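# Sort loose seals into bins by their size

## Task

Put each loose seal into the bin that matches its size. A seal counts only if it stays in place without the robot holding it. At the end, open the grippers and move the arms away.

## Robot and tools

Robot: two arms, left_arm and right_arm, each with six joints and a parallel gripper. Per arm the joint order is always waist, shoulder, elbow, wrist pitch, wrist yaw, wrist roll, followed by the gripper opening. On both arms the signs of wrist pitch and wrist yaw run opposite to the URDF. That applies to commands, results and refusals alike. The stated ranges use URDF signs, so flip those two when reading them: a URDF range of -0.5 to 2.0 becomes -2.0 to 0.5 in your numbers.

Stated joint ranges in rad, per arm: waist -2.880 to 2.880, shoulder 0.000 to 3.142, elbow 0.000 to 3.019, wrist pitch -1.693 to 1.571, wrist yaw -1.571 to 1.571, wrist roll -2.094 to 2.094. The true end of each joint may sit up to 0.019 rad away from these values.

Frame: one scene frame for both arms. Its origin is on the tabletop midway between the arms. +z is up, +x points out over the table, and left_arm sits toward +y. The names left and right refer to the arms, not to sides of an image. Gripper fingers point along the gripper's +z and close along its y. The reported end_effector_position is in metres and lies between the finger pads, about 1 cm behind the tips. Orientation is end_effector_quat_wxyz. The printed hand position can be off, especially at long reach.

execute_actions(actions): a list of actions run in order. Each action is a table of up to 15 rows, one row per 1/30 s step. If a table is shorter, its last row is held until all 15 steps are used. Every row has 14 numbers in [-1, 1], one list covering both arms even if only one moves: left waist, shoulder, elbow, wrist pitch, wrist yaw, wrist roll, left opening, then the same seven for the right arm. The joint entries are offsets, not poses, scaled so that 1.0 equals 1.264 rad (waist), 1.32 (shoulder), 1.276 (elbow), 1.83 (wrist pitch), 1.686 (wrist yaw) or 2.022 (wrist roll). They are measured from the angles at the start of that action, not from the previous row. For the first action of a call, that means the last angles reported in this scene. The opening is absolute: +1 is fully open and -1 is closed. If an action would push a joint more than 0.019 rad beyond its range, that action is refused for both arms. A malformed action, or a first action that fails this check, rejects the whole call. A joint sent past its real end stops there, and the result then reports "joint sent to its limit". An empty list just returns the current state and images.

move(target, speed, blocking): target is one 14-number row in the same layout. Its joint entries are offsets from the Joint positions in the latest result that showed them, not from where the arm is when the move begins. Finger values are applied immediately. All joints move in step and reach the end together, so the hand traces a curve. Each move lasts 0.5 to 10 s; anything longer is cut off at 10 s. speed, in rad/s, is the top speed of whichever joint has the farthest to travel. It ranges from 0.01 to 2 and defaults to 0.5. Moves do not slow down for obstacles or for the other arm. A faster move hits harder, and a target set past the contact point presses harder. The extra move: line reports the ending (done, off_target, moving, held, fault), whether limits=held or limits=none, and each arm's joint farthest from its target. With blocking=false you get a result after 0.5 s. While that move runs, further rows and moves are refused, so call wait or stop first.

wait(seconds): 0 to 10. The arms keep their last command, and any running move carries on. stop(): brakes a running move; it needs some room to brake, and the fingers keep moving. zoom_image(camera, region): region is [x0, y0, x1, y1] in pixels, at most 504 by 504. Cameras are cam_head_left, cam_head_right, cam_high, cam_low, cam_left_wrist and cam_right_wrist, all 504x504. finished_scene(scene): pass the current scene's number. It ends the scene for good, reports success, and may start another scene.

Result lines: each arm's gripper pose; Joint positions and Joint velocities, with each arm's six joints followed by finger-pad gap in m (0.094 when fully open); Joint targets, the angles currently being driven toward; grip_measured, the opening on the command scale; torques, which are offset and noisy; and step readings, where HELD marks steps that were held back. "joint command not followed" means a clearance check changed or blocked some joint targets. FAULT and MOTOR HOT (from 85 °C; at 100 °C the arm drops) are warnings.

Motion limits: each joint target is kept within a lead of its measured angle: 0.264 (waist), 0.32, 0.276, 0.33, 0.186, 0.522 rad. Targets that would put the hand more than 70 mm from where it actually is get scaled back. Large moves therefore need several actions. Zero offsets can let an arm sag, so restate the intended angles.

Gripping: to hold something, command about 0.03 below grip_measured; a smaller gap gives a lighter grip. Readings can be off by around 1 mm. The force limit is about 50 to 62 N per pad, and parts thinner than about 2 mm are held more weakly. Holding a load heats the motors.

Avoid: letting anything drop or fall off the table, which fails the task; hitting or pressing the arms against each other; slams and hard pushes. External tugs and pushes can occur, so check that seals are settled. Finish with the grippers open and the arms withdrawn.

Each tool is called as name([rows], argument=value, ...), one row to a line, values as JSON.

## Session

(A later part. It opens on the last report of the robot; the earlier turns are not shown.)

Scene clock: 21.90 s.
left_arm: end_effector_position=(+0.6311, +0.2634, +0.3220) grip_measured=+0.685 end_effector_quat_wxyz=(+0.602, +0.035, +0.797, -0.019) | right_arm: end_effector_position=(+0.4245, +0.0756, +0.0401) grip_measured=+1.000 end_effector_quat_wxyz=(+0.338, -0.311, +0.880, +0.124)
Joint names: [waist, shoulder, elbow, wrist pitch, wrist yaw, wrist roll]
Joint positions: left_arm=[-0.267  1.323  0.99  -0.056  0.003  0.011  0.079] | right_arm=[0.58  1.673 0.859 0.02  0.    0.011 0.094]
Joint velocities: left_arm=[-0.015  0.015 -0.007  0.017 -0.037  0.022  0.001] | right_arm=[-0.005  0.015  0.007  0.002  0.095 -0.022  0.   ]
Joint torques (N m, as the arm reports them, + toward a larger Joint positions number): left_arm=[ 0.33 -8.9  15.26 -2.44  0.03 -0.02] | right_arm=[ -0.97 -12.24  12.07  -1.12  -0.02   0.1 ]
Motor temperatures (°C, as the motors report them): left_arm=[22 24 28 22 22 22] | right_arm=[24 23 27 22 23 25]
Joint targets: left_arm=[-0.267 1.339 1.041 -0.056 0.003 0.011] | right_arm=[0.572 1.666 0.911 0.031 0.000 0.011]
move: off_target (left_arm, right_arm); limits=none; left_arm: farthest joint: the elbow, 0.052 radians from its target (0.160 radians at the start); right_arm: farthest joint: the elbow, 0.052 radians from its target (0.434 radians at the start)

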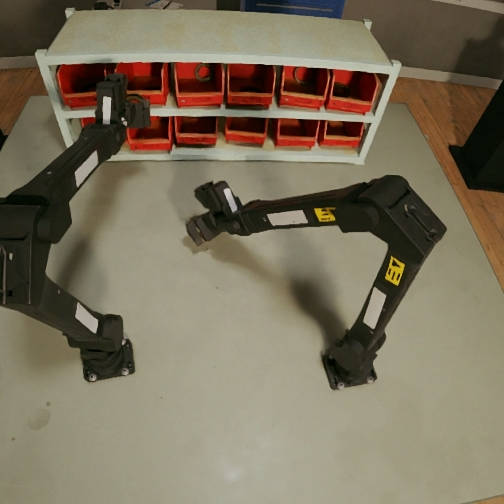

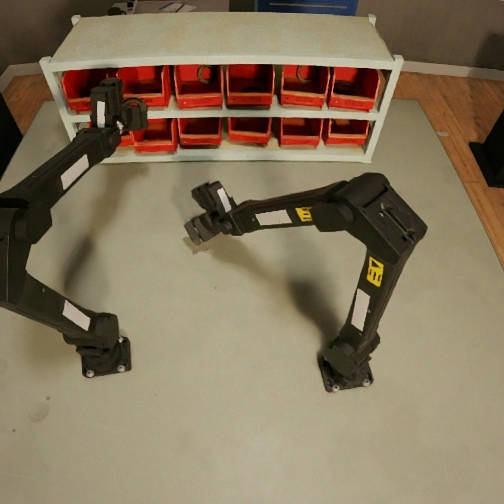

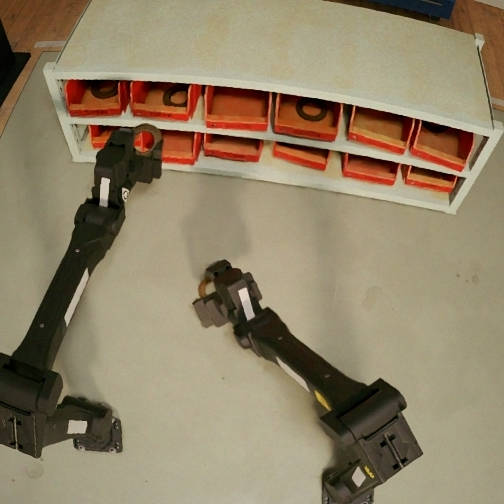

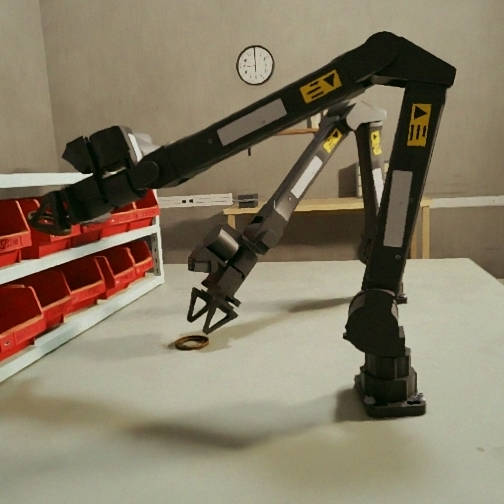

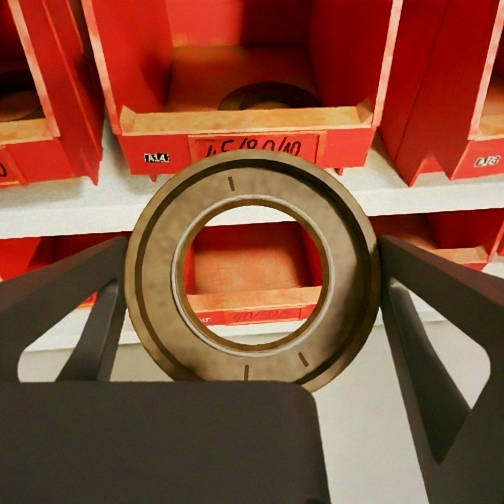

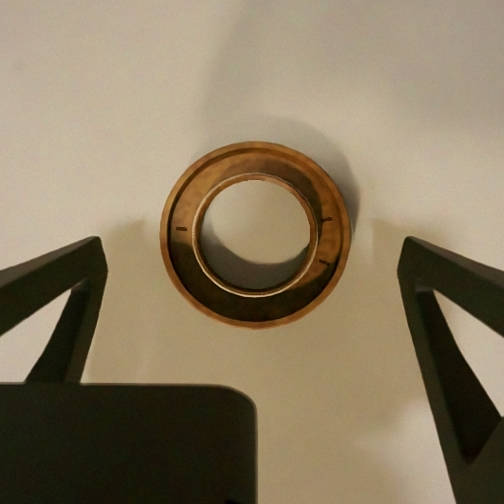

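move(target=[0.015,0.1,0.155,0,0,0,0.645,0,0.088,0.085,-0.055,0,0,1], speed=0.12)

Scene clock: 25.60 s.
left_arm: end_effector_position=(+0.6806, +0.2614, +0.3425) grip_measured=+0.685 end_effector_quat_wxyz=(+0.616, +0.033, +0.787, -0.019) | right_arm: end_effector_position=(+0.4457, +0.0932, +0.0135) grip_measured=+1.000 end_effector_quat_wxyz=(+0.345, -0.310, +0.877, +0.127)
Joint names: [waist, shoulder, elbow, wrist pitch, wrist yaw, wrist roll]
Joint positions: left_arm=[-0.264  1.436  1.136 -0.056  0.003  0.011  0.079] | right_arm=[ 0.58   1.787  0.913 -0.057  0.     0.011  0.094]
Joint velocities: left_arm=[ 0.005 -0.015 -0.007 -0.002  0.051 -0.007 -0.   ] | right_arm=[-0.005 -0.005 -0.012  0.007  0.051 -0.022  0.   ]
Joint torques (N m, as the arm reports them, + toward a larger Joint positions number): left_arm=[ 1.45 -9.81 15.49 -2.42  0.05 -0.01] | right_arm=[  0.09 -13.47  11.73  -2.45  -0.01   0.11]
Motor temperatures (°C, as the motors report them): left_arm=[22 24 29 22 22 22] | right_arm=[24 23 27 22 23 25]
Joint targets: left_arm=[-0.248 1.455 1.188 -0.056 0.003 0.011] | right_arm=[0.580 1.789 0.967 -0.081 0.000 0.011]
move: off_target (left_arm, right_arm); limits=none; left_arm: farthest joint: the elbow, 0.052 radians from its target (0.198 radians at the start); right_arm: farthest joint: the elbow, 0.054 radians from its target (0.109 radians at the start)

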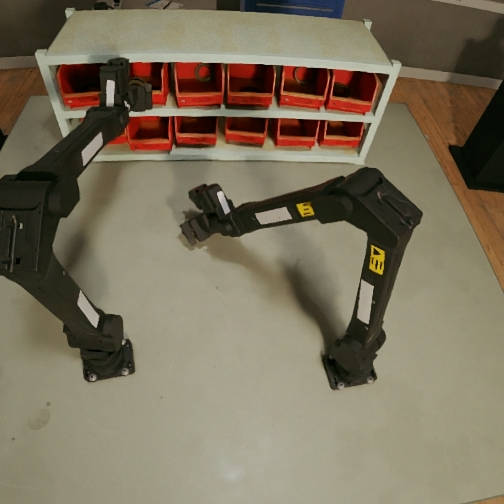

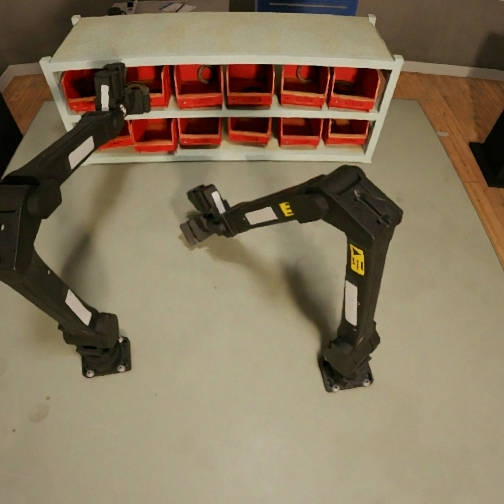

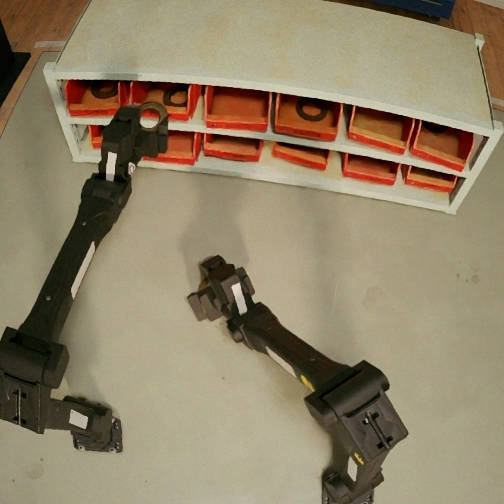

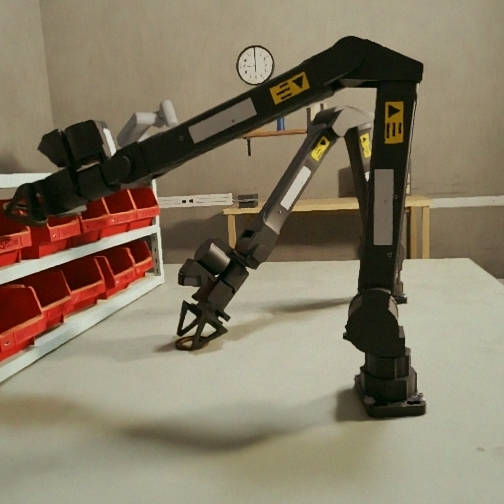

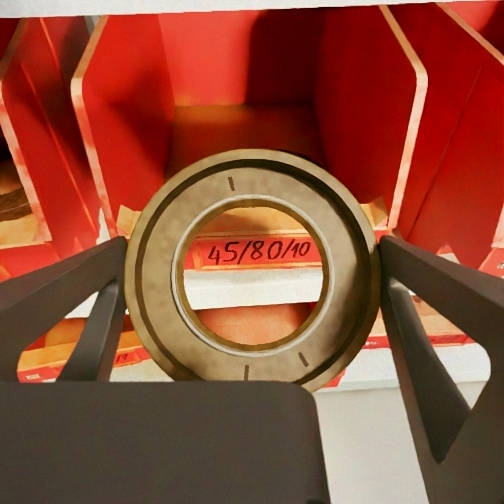

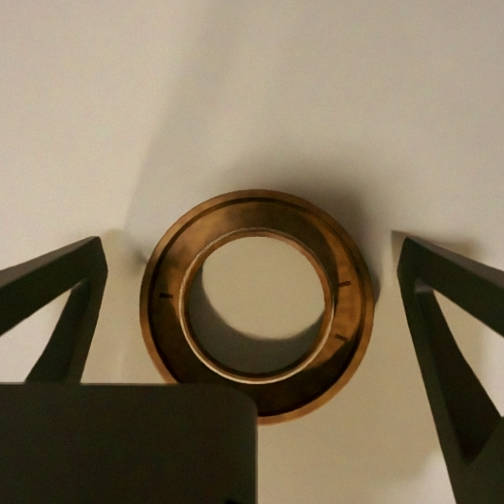

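move(target=[0,0.205,0.25,0.03,0,0,0.645,0,-0.008,-0.024,0,0,0,1], speed=0.13)

move(target=[0,0,0.04,0.03,0,0,0.645,0,0.006,0,0,0,0,0.54], speed=0.1)

Scene clock: 31.07 s.
left_arm: end_effector_position=(+0.7753, +0.2542, +0.3291) grip_measured=+0.685 end_effector_quat_wxyz=(+0.608, +0.034, +0.793, -0.019) | right_arm: end_effector_position=(+0.4401, +0.0885, +0.0075) grip_measured=+1.000 end_effector_quat_wxyz=(+0.339, -0.311, +0.879, +0.124)
Joint names: [waist, shoulder, elbow, wrist pitch, wrist yaw, wrist roll]
Joint positions: left_arm=[-0.264  1.685  1.404 -0.017  0.003  0.011  0.079] | right_arm=[ 0.58   1.786  0.898 -0.057  0.     0.011  0.094]
Joint velocities: left_arm=[-0.005 -0.005  0.002  0.002  0.081 -0.11   0.001] | right_arm=[-0.005 -0.005 -0.017 -0.012  0.022 -0.037  0.   ]
Joint torques (N m, as the arm reports them, + toward a larger Joint positions number): left_arm=[  0.37 -14.18  15.34  -1.66   0.03  -0.01] | right_arm=[  0.24 -13.63   5.82  -1.52  -0.02   0.1 ]
Motor temperatures (°C, as the motors report them): left_arm=[22 24 31 22 22 22] | right_arm=[24 23 27 22 23 25]
Joint targets: left_arm=[-0.264 1.707 1.455 -0.001 0.003 0.011] | right_arm=[0.580 1.777 0.883 -0.057 0.000 0.011]
move: off_target (left_arm); limits=none; left_arm: farthest joint: the elbow, 0.051 radians from its target (0.319 radians at the start); right_arm: farthest joint: the elbow, 0.015 radians from its target (0.031 radians at the start)

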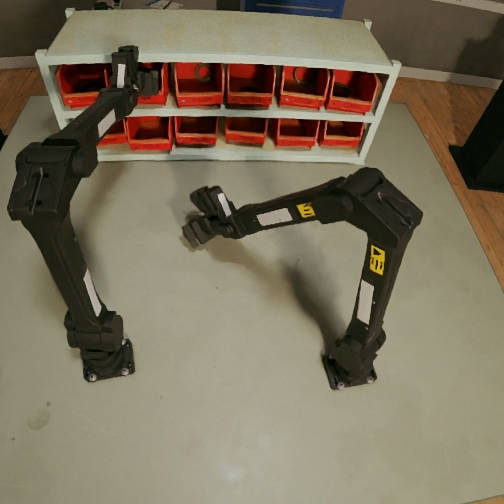

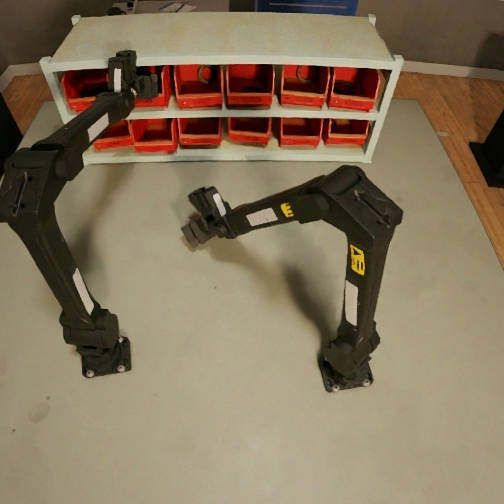

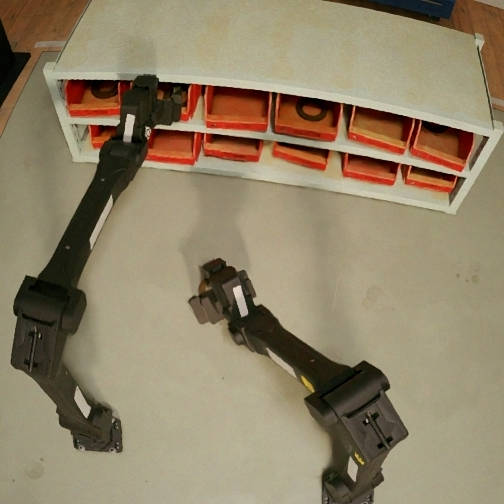

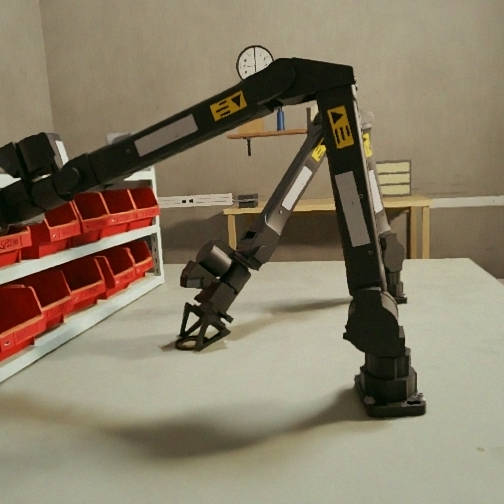

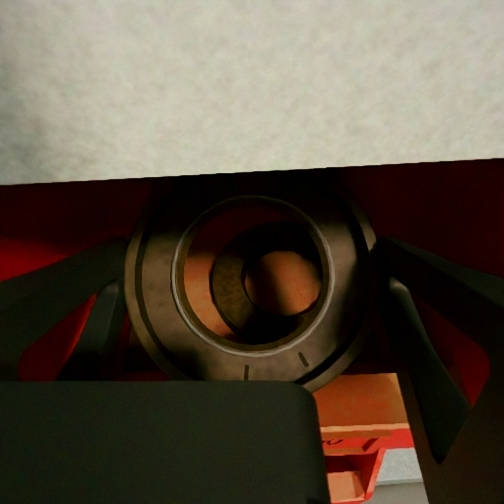

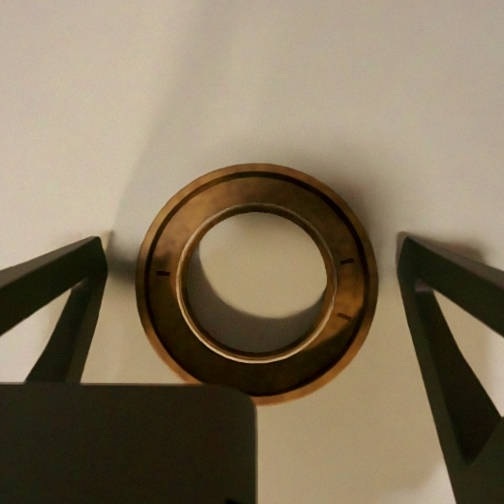

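Scene clock: 31.93 s.
left_arm: end_effector_position=(+0.7749, +0.2542, +0.3274) grip_measured=+0.685 end_effector_quat_wxyz=(+0.599, +0.034, +0.800, -0.018) | right_arm: end_effector_position=(+0.4397, +0.0889, +0.0075) grip_measured=+0.572 end_effector_quat_wxyz=(+0.338, -0.312, +0.879, +0.126)
Joint names: [waist, shoulder, elbow, wrist pitch, wrist yaw, wrist roll]
Joint positions: left_arm=[-0.264  1.685  1.414  0.016  0.003  0.011  0.079] | right_arm=[ 0.58   1.786  0.898 -0.057  0.004  0.011  0.074]
Joint velocities: left_arm=[-0.015  0.005 -0.002  0.012  0.051  0.007  0.   ] | right_arm=[-0.015  0.015 -0.002  0.022  0.007  0.037  0.001]
Joint torques (N m, as the arm reports them, + toward a larger Joint positions number): left_arm=[  0.03 -16.01  14.53  -1.34   0.04  -0.01] | right_arm=[  0.1  -12.34   7.08  -1.49  -0.12   0.1 ]
Motor temperatures (°C, as the motors report them): left_arm=[22 24 31 22 22 22] | right_arm=[24 23 27 22 23 25]
Joint targets: left_arm=[-0.264 1.685 1.455 0.038 0.003 0.011] | right_arm=[0.580 1.794 0.898 -0.057 0.000 0.011]
move: off_target (left_arm); limits=none; left_arm: farthest joint: the elbow, 0.041 radians from its target (0.051 radians at the start); right_arm: farthest joint: the shoulder, 0.007 radians from its target (0.007 radians at the start)

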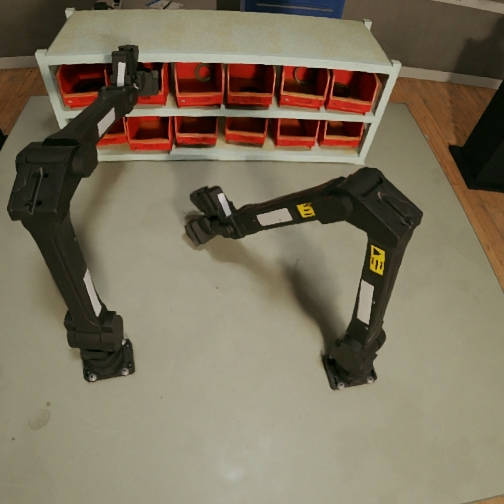

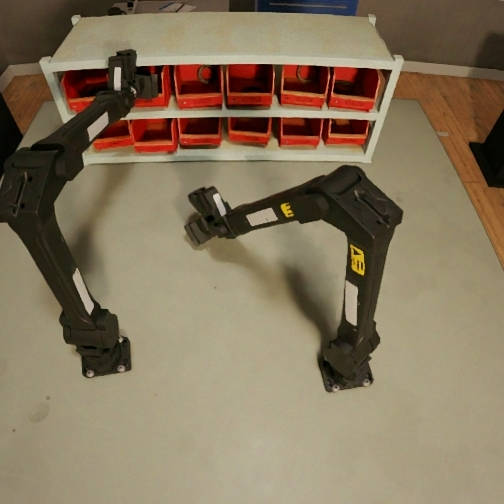

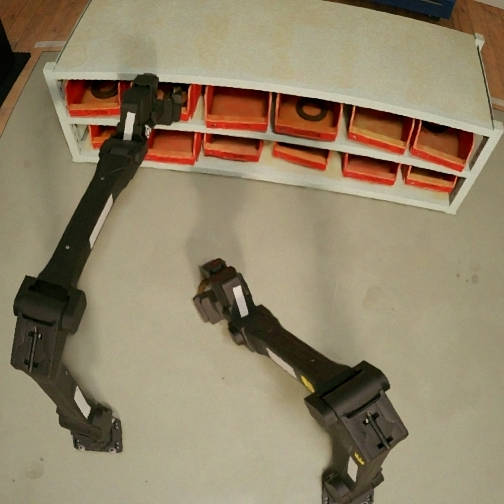

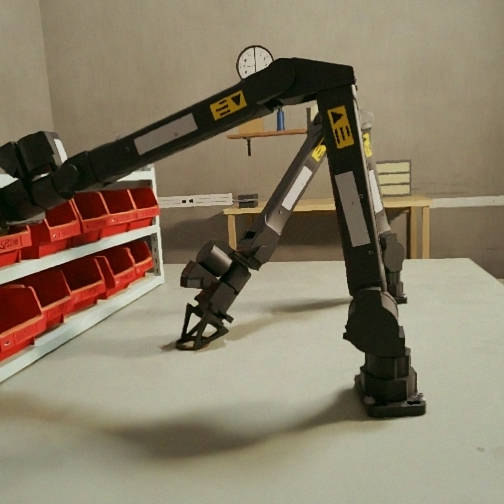

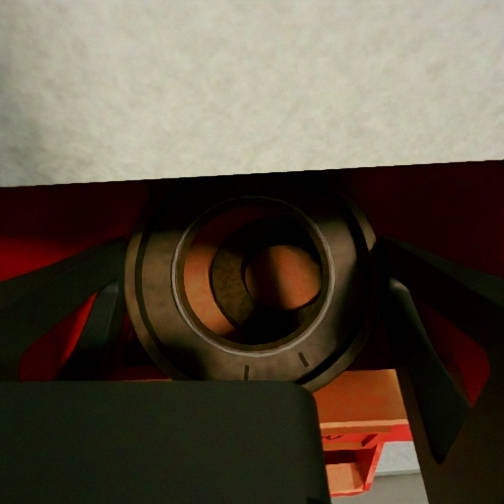

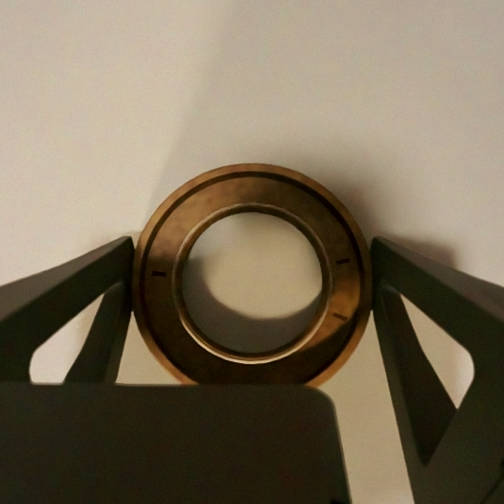

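move(target=[0,0,0.03,0,0,0,0.8,-0.295,-0.295,0.185,0,0,0,0.535], speed=0.4)

move(target=[0,-0.36,-0.4,-0.03,0,0,0.8,0,0.1,0.16,0,0,0,0.535], speed=0.4)

Scene clock: 36.60 s.
left_arm: end_effector_position=(+0.7748, +0.2542, +0.3271) grip_measured=+0.797 end_effector_quat_wxyz=(+0.599, +0.034, +0.800, -0.018) | right_arm: end_effector_position=(+0.5880, -0.0798, +0.3248) grip_measured=+0.572 end_effector_quat_wxyz=(+0.595, -0.125, +0.787, +0.102)
Joint names: [waist, shoulder, elbow, wrist pitch, wrist yaw, wrist roll]
Joint positions: left_arm=[-0.264  1.685  1.414  0.016  0.003  0.011  0.084] | right_arm=[ 0.211  1.404  1.074 -0.057  0.004  0.011  0.074]
Joint velocities: left_arm=[ 0.005 -0.005  0.012  0.007  0.081 -0.007 -0.   ] | right_arm=[ 0.005 -0.015 -0.007  0.002 -0.022  0.022 -0.   ]
Joint torques (N m, as the arm reports them, + toward a larger Joint positions number): left_arm=[  0.31 -16.33  14.36  -2.43   0.04   0.  ] | right_arm=[ -0.02 -11.99  15.46  -1.77  -0.01   0.1 ]
Motor temperatures (°C, as the motors report them): left_arm=[22 25 31 22 22 22] | right_arm=[24 23 27 22 23 25]
Joint targets: left_arm=[-0.264 1.685 1.452 0.016 0.003 0.011] | right_arm=[0.207 1.397 1.134 -0.057 0.004 0.011]
move: off_target (left_arm, right_arm); limits=none; left_arm: farthest joint: the elbow, 0.039 radians from its target (0.038 radians at the start); right_arm: farthest joint: the elbow, 0.060 radians from its target (0.236 radians at the start)

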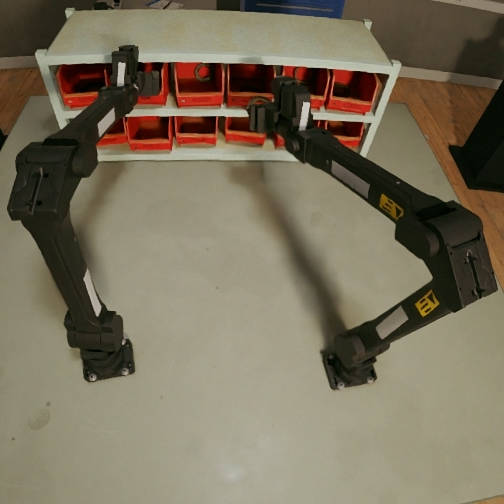

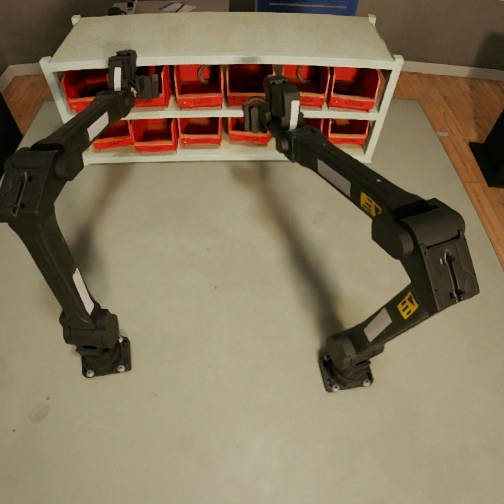

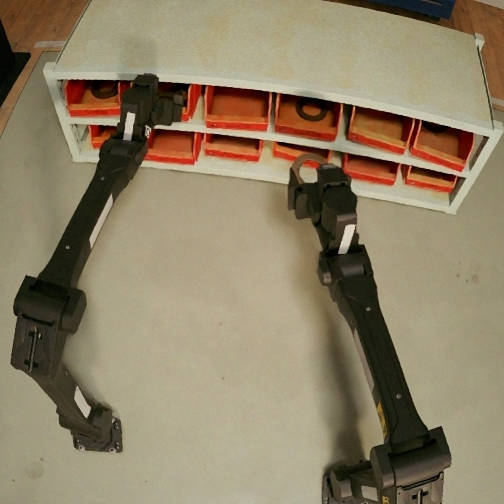

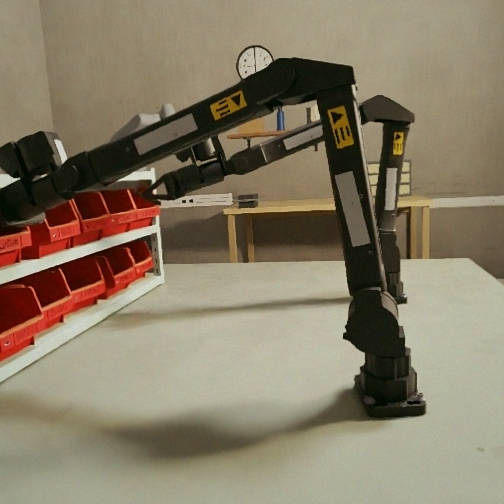

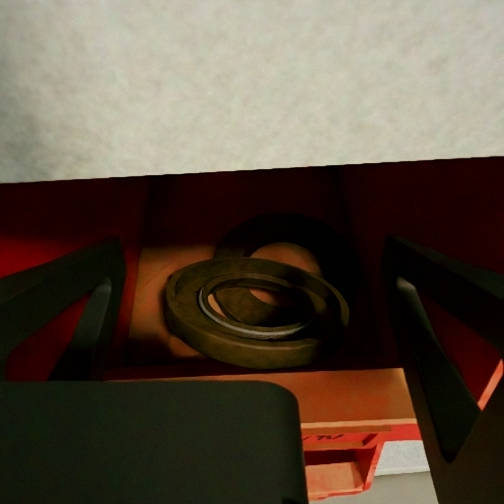

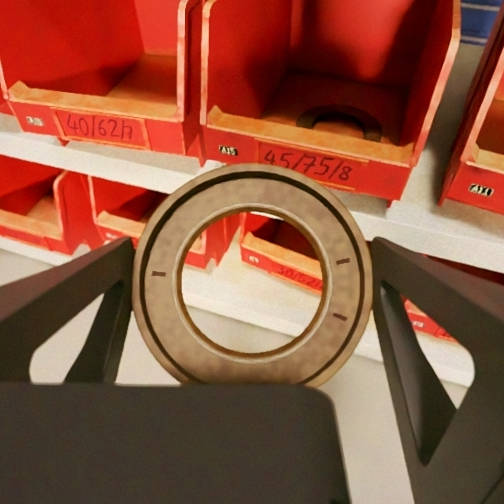

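Scene clock: 38.33 s.
left_arm: end_effector_position=(+0.5910, +0.2683, +0.3161) grip_measured=+0.797 end_effector_quat_wxyz=(+0.592, +0.034, +0.805, -0.018) | right_arm: end_effector_position=(+0.6357, -0.0639, +0.3186) grip_measured=+0.572 end_effector_quat_wxyz=(+0.594, -0.125, +0.788, +0.102)
Joint names: [waist, shoulder, elbow, wrist pitch, wrist yaw, wrist roll]
Joint positions: left_arm=[-0.264  1.217  0.899 -0.014  0.003  0.011  0.084] | right_arm=[ 0.211  1.537  1.203 -0.057  0.004  0.011  0.074]
Joint velocities: left_arm=[-0.015 -0.015 -0.012 -0.007 -0.007 -0.081 -0.   ] | right_arm=[-0.015 -0.015  0.007 -0.012  0.051  0.051  0.   ]
Joint torques (N m, as the arm reports them, + toward a larger Joint positions number): left_arm=[ 0.24 -9.84 11.03 -3.72  0.03 -0.01] | right_arm=[  0.12 -13.23  16.7   -1.92  -0.01   0.1 ]
Motor temperatures (°C, as the motors report them): left_arm=[22 25 31 22 22 22] | right_arm=[24 23 28 22 23 25]
Joint targets: left_arm=[-0.264 1.209 0.903 -0.039 0.003 0.011] | right_arm=[0.211 1.536 1.278 -0.057 0.004 0.011]
move: off_target (left_arm, right_arm); limits=none; left_arm: farthest joint: the wrist pitch, 0.025 radians from its target (0.055 radians at the start); right_arm: farthest joint: the elbow, 0.075 radians from its target (0.204 radians at the start)

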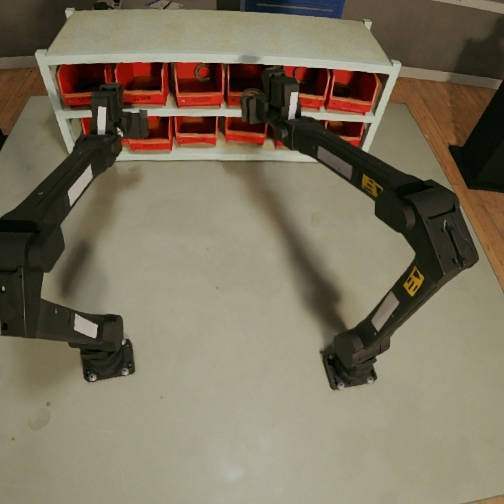

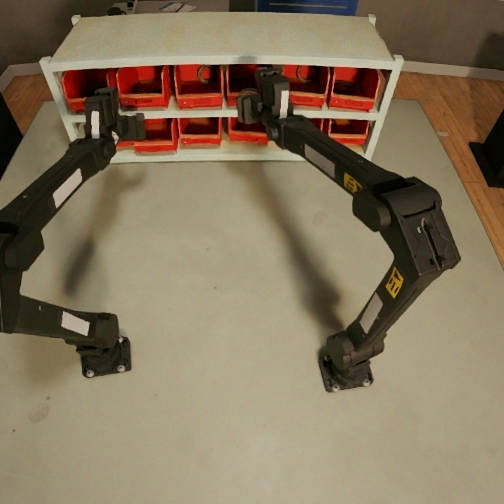

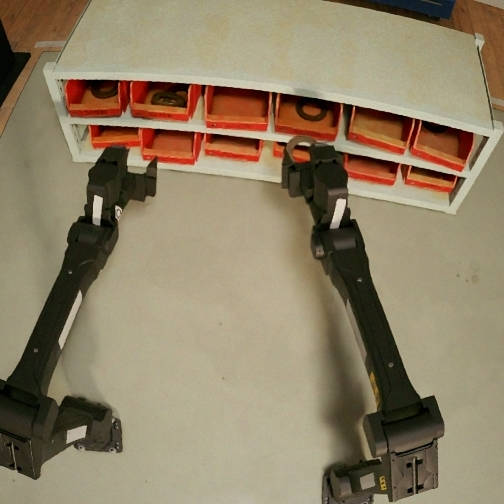

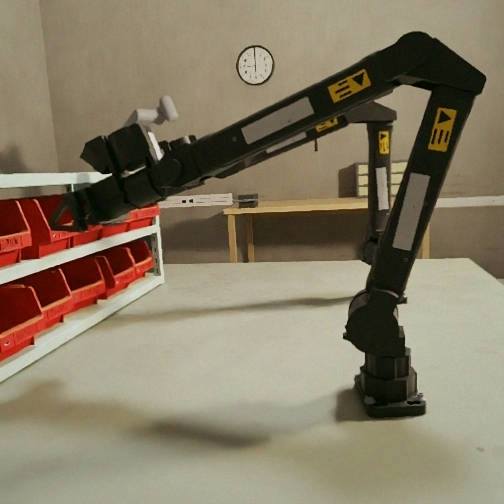

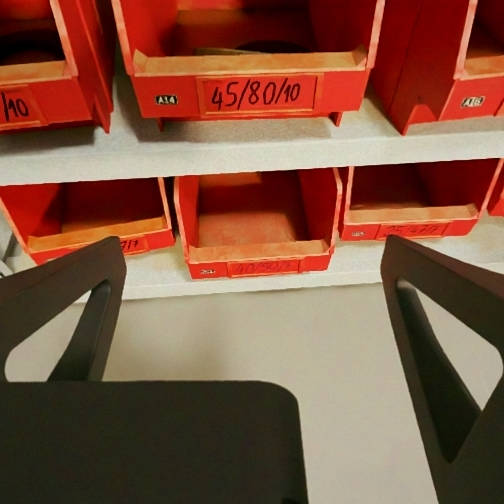

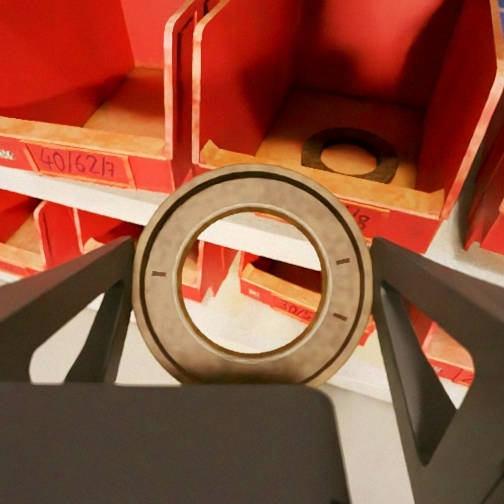

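move(target=[0,0,0,0,0,0,0.8,-0.062,0,0.058,0,0,0,0.535], speed=0.2)

move(target=[0,0,0,0,0,0,0.8,0,0.12,0.19,0,0,0,0.535], speed=0.15)

Scene clock: 41.43 s.
left_arm: end_effector_position=(+0.5910, +0.2683, +0.3161) grip_measured=+0.797 end_effector_quat_wxyz=(+0.592, +0.034, +0.805, -0.018) | right_arm: end_effector_position=(+0.6505, -0.1147, +0.3186) grip_measured=+0.572 end_effector_quat_wxyz=(+0.597, -0.094, +0.793, +0.078)
Joint names: [waist, shoulder, elbow, wrist pitch, wrist yaw, wrist roll]
Joint positions: left_arm=[-0.264  1.217  0.899 -0.014  0.003  0.011  0.084] | right_arm=[ 0.133  1.537  1.203 -0.057  0.004  0.011  0.074]
Joint velocities: left_arm=[-0.005 -0.024  0.007  0.022 -0.051  0.022 -0.001] | right_arm=[-0.005  0.005 -0.017 -0.012  0.022  0.037 -0.   ]
Joint torques (N m, as the arm reports them, + toward a larger Joint positions number): left_arm=[ 0.35 -8.3  10.71 -2.45  0.04 -0.01] | right_arm=[  0.37 -12.81  16.55  -1.87  -0.01   0.1 ]
Motor temperatures (°C, as the motors report them): left_arm=[22 25 31 22 22 22] | right_arm=[24 24 29 22 23 25]
Joint targets: left_arm=[-0.264 1.217 0.899 -0.014 0.003 0.011] | right_arm=[0.133 1.537 1.277 -0.057 0.004 0.011]
move: off_target (right_arm); limits=none; left_arm: farthest joint: the waist, 0.000 radians from its target (0.000 radians at the start); right_arm: farthest joint: the elbow, 0.074 radians from its target (0.074 radians at the start)

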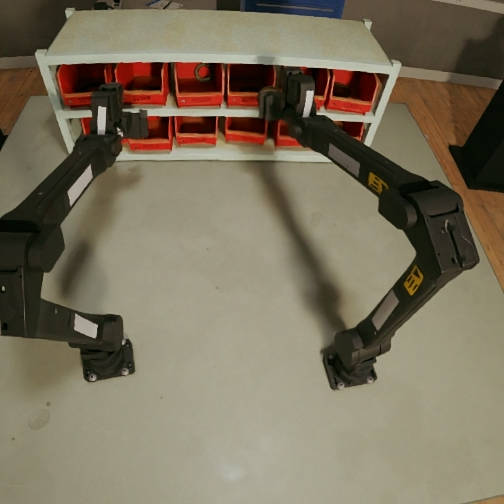

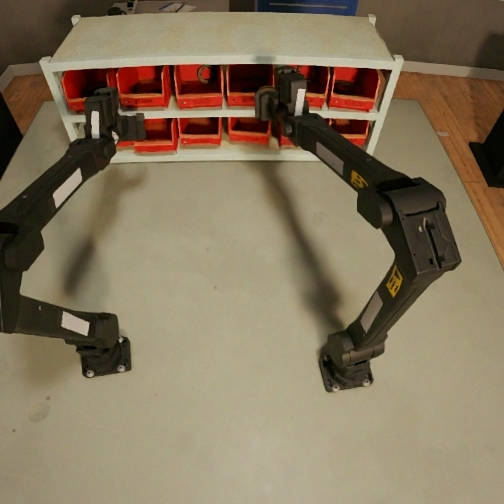

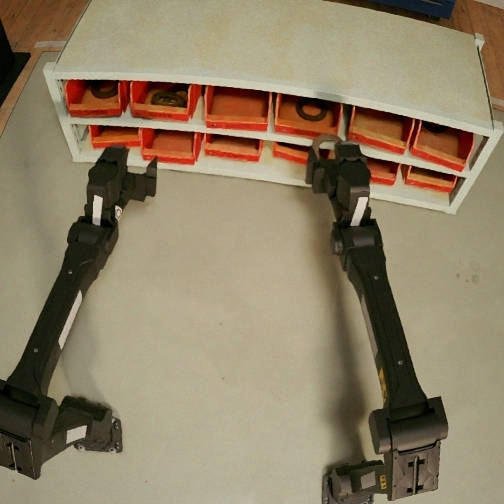

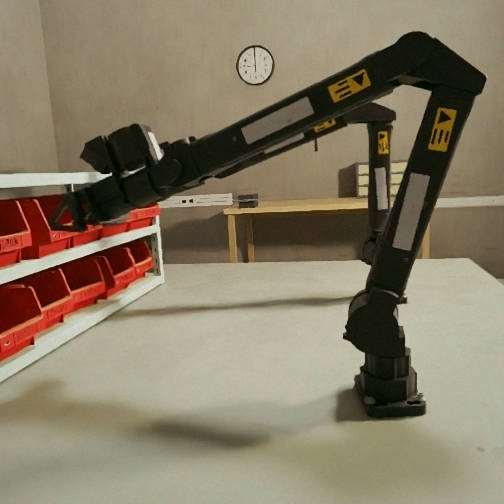

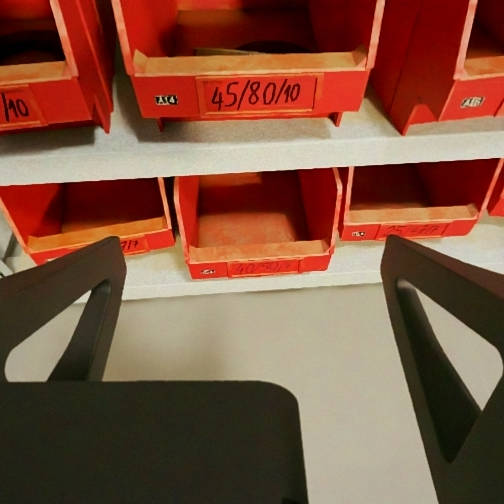

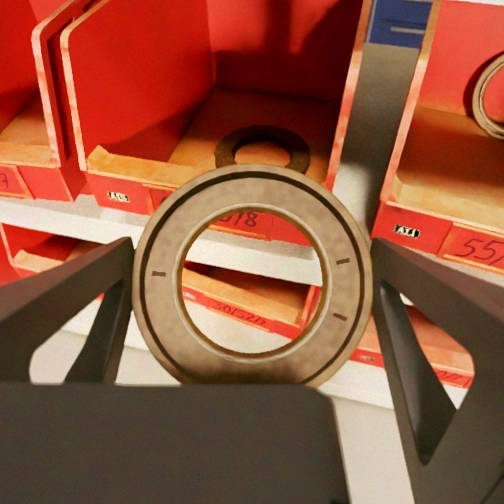

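Scene clock: 43.37 s.
left_arm: end_effector_position=(+0.5910, +0.2683, +0.3161) grip_measured=+0.797 end_effector_quat_wxyz=(+0.592, +0.034, +0.805, -0.018) | right_arm: end_effector_position=(+0.7099, -0.0999, +0.3101) grip_measured=+0.572 end_effector_quat_wxyz=(+0.601, -0.094, +0.790, +0.079)
Joint names: [waist, shoulder, elbow, wrist pitch, wrist yaw, wrist roll]
Joint positions: left_arm=[-0.264  1.217  0.899 -0.014  0.003  0.011  0.084] | right_arm=[ 0.133  1.696  1.37  -0.057  0.004  0.011  0.074]
Joint velocities: left_arm=[-0.005  0.005 -0.002  0.007  0.066 -0.066 -0.   ] | right_arm=[-0.015  0.005  0.012 -0.007 -0.051 -0.037  0.   ]
Joint torques (N m, as the arm reports them, + toward a larger Joint positions number): left_arm=[ 0.13 -8.42 10.72 -2.43  0.05  0.  ] | right_arm=[  0.16 -15.59  16.63  -1.85  -0.01   0.1 ]
Motor temperatures (°C, as the motors report them): left_arm=[22 25 31 22 22 22] | right_arm=[24 24 29 22 23 25]
Joint targets: left_arm=[-0.264 1.217 0.899 -0.014 0.003 0.011] | right_arm=[0.133 1.695 1.445 -0.057 0.004 0.011]
move: off_target (right_arm); limits=none; left_arm: farthest joint: the waist, 0.000 radians from its target (0.000 radians at the start); right_arm: farthest joint: the elbow, 0.075 radians from its target (0.242 radians at the start)

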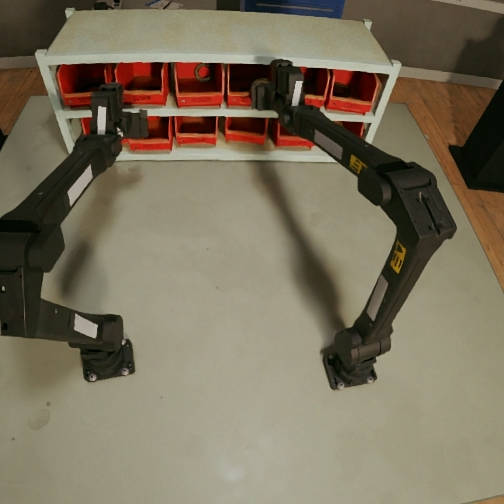

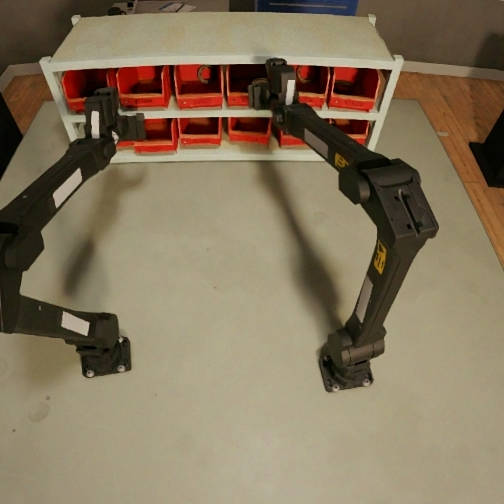

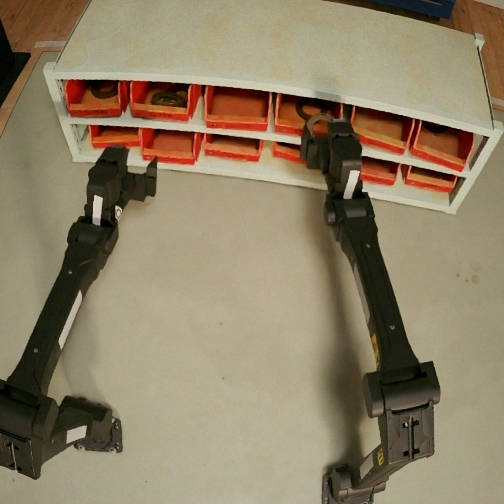

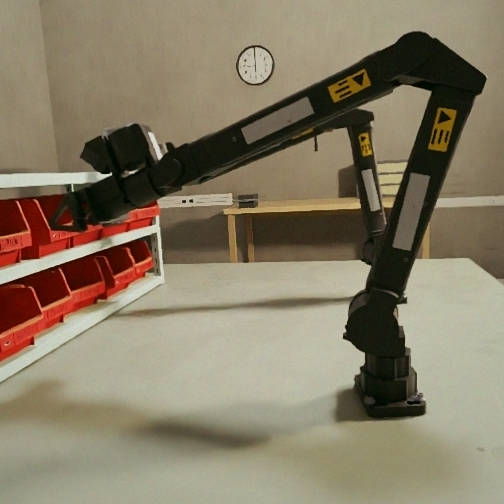

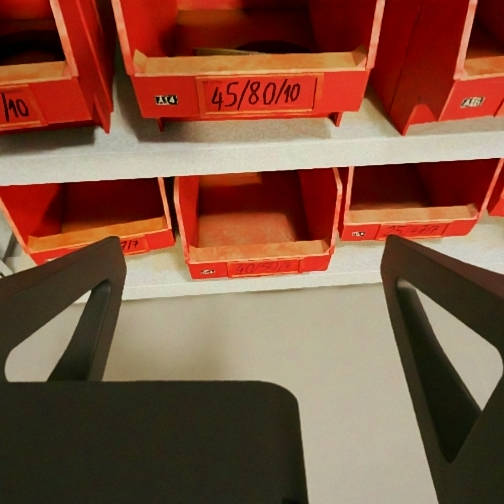

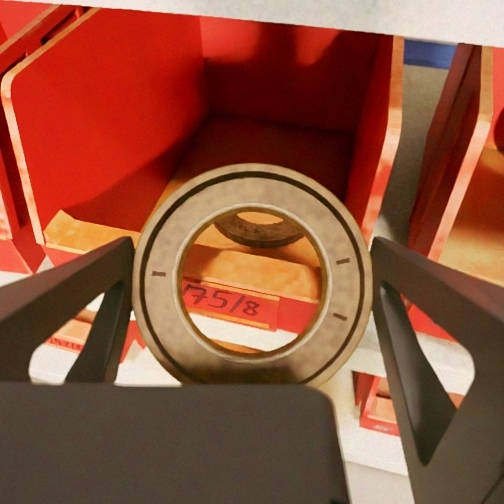

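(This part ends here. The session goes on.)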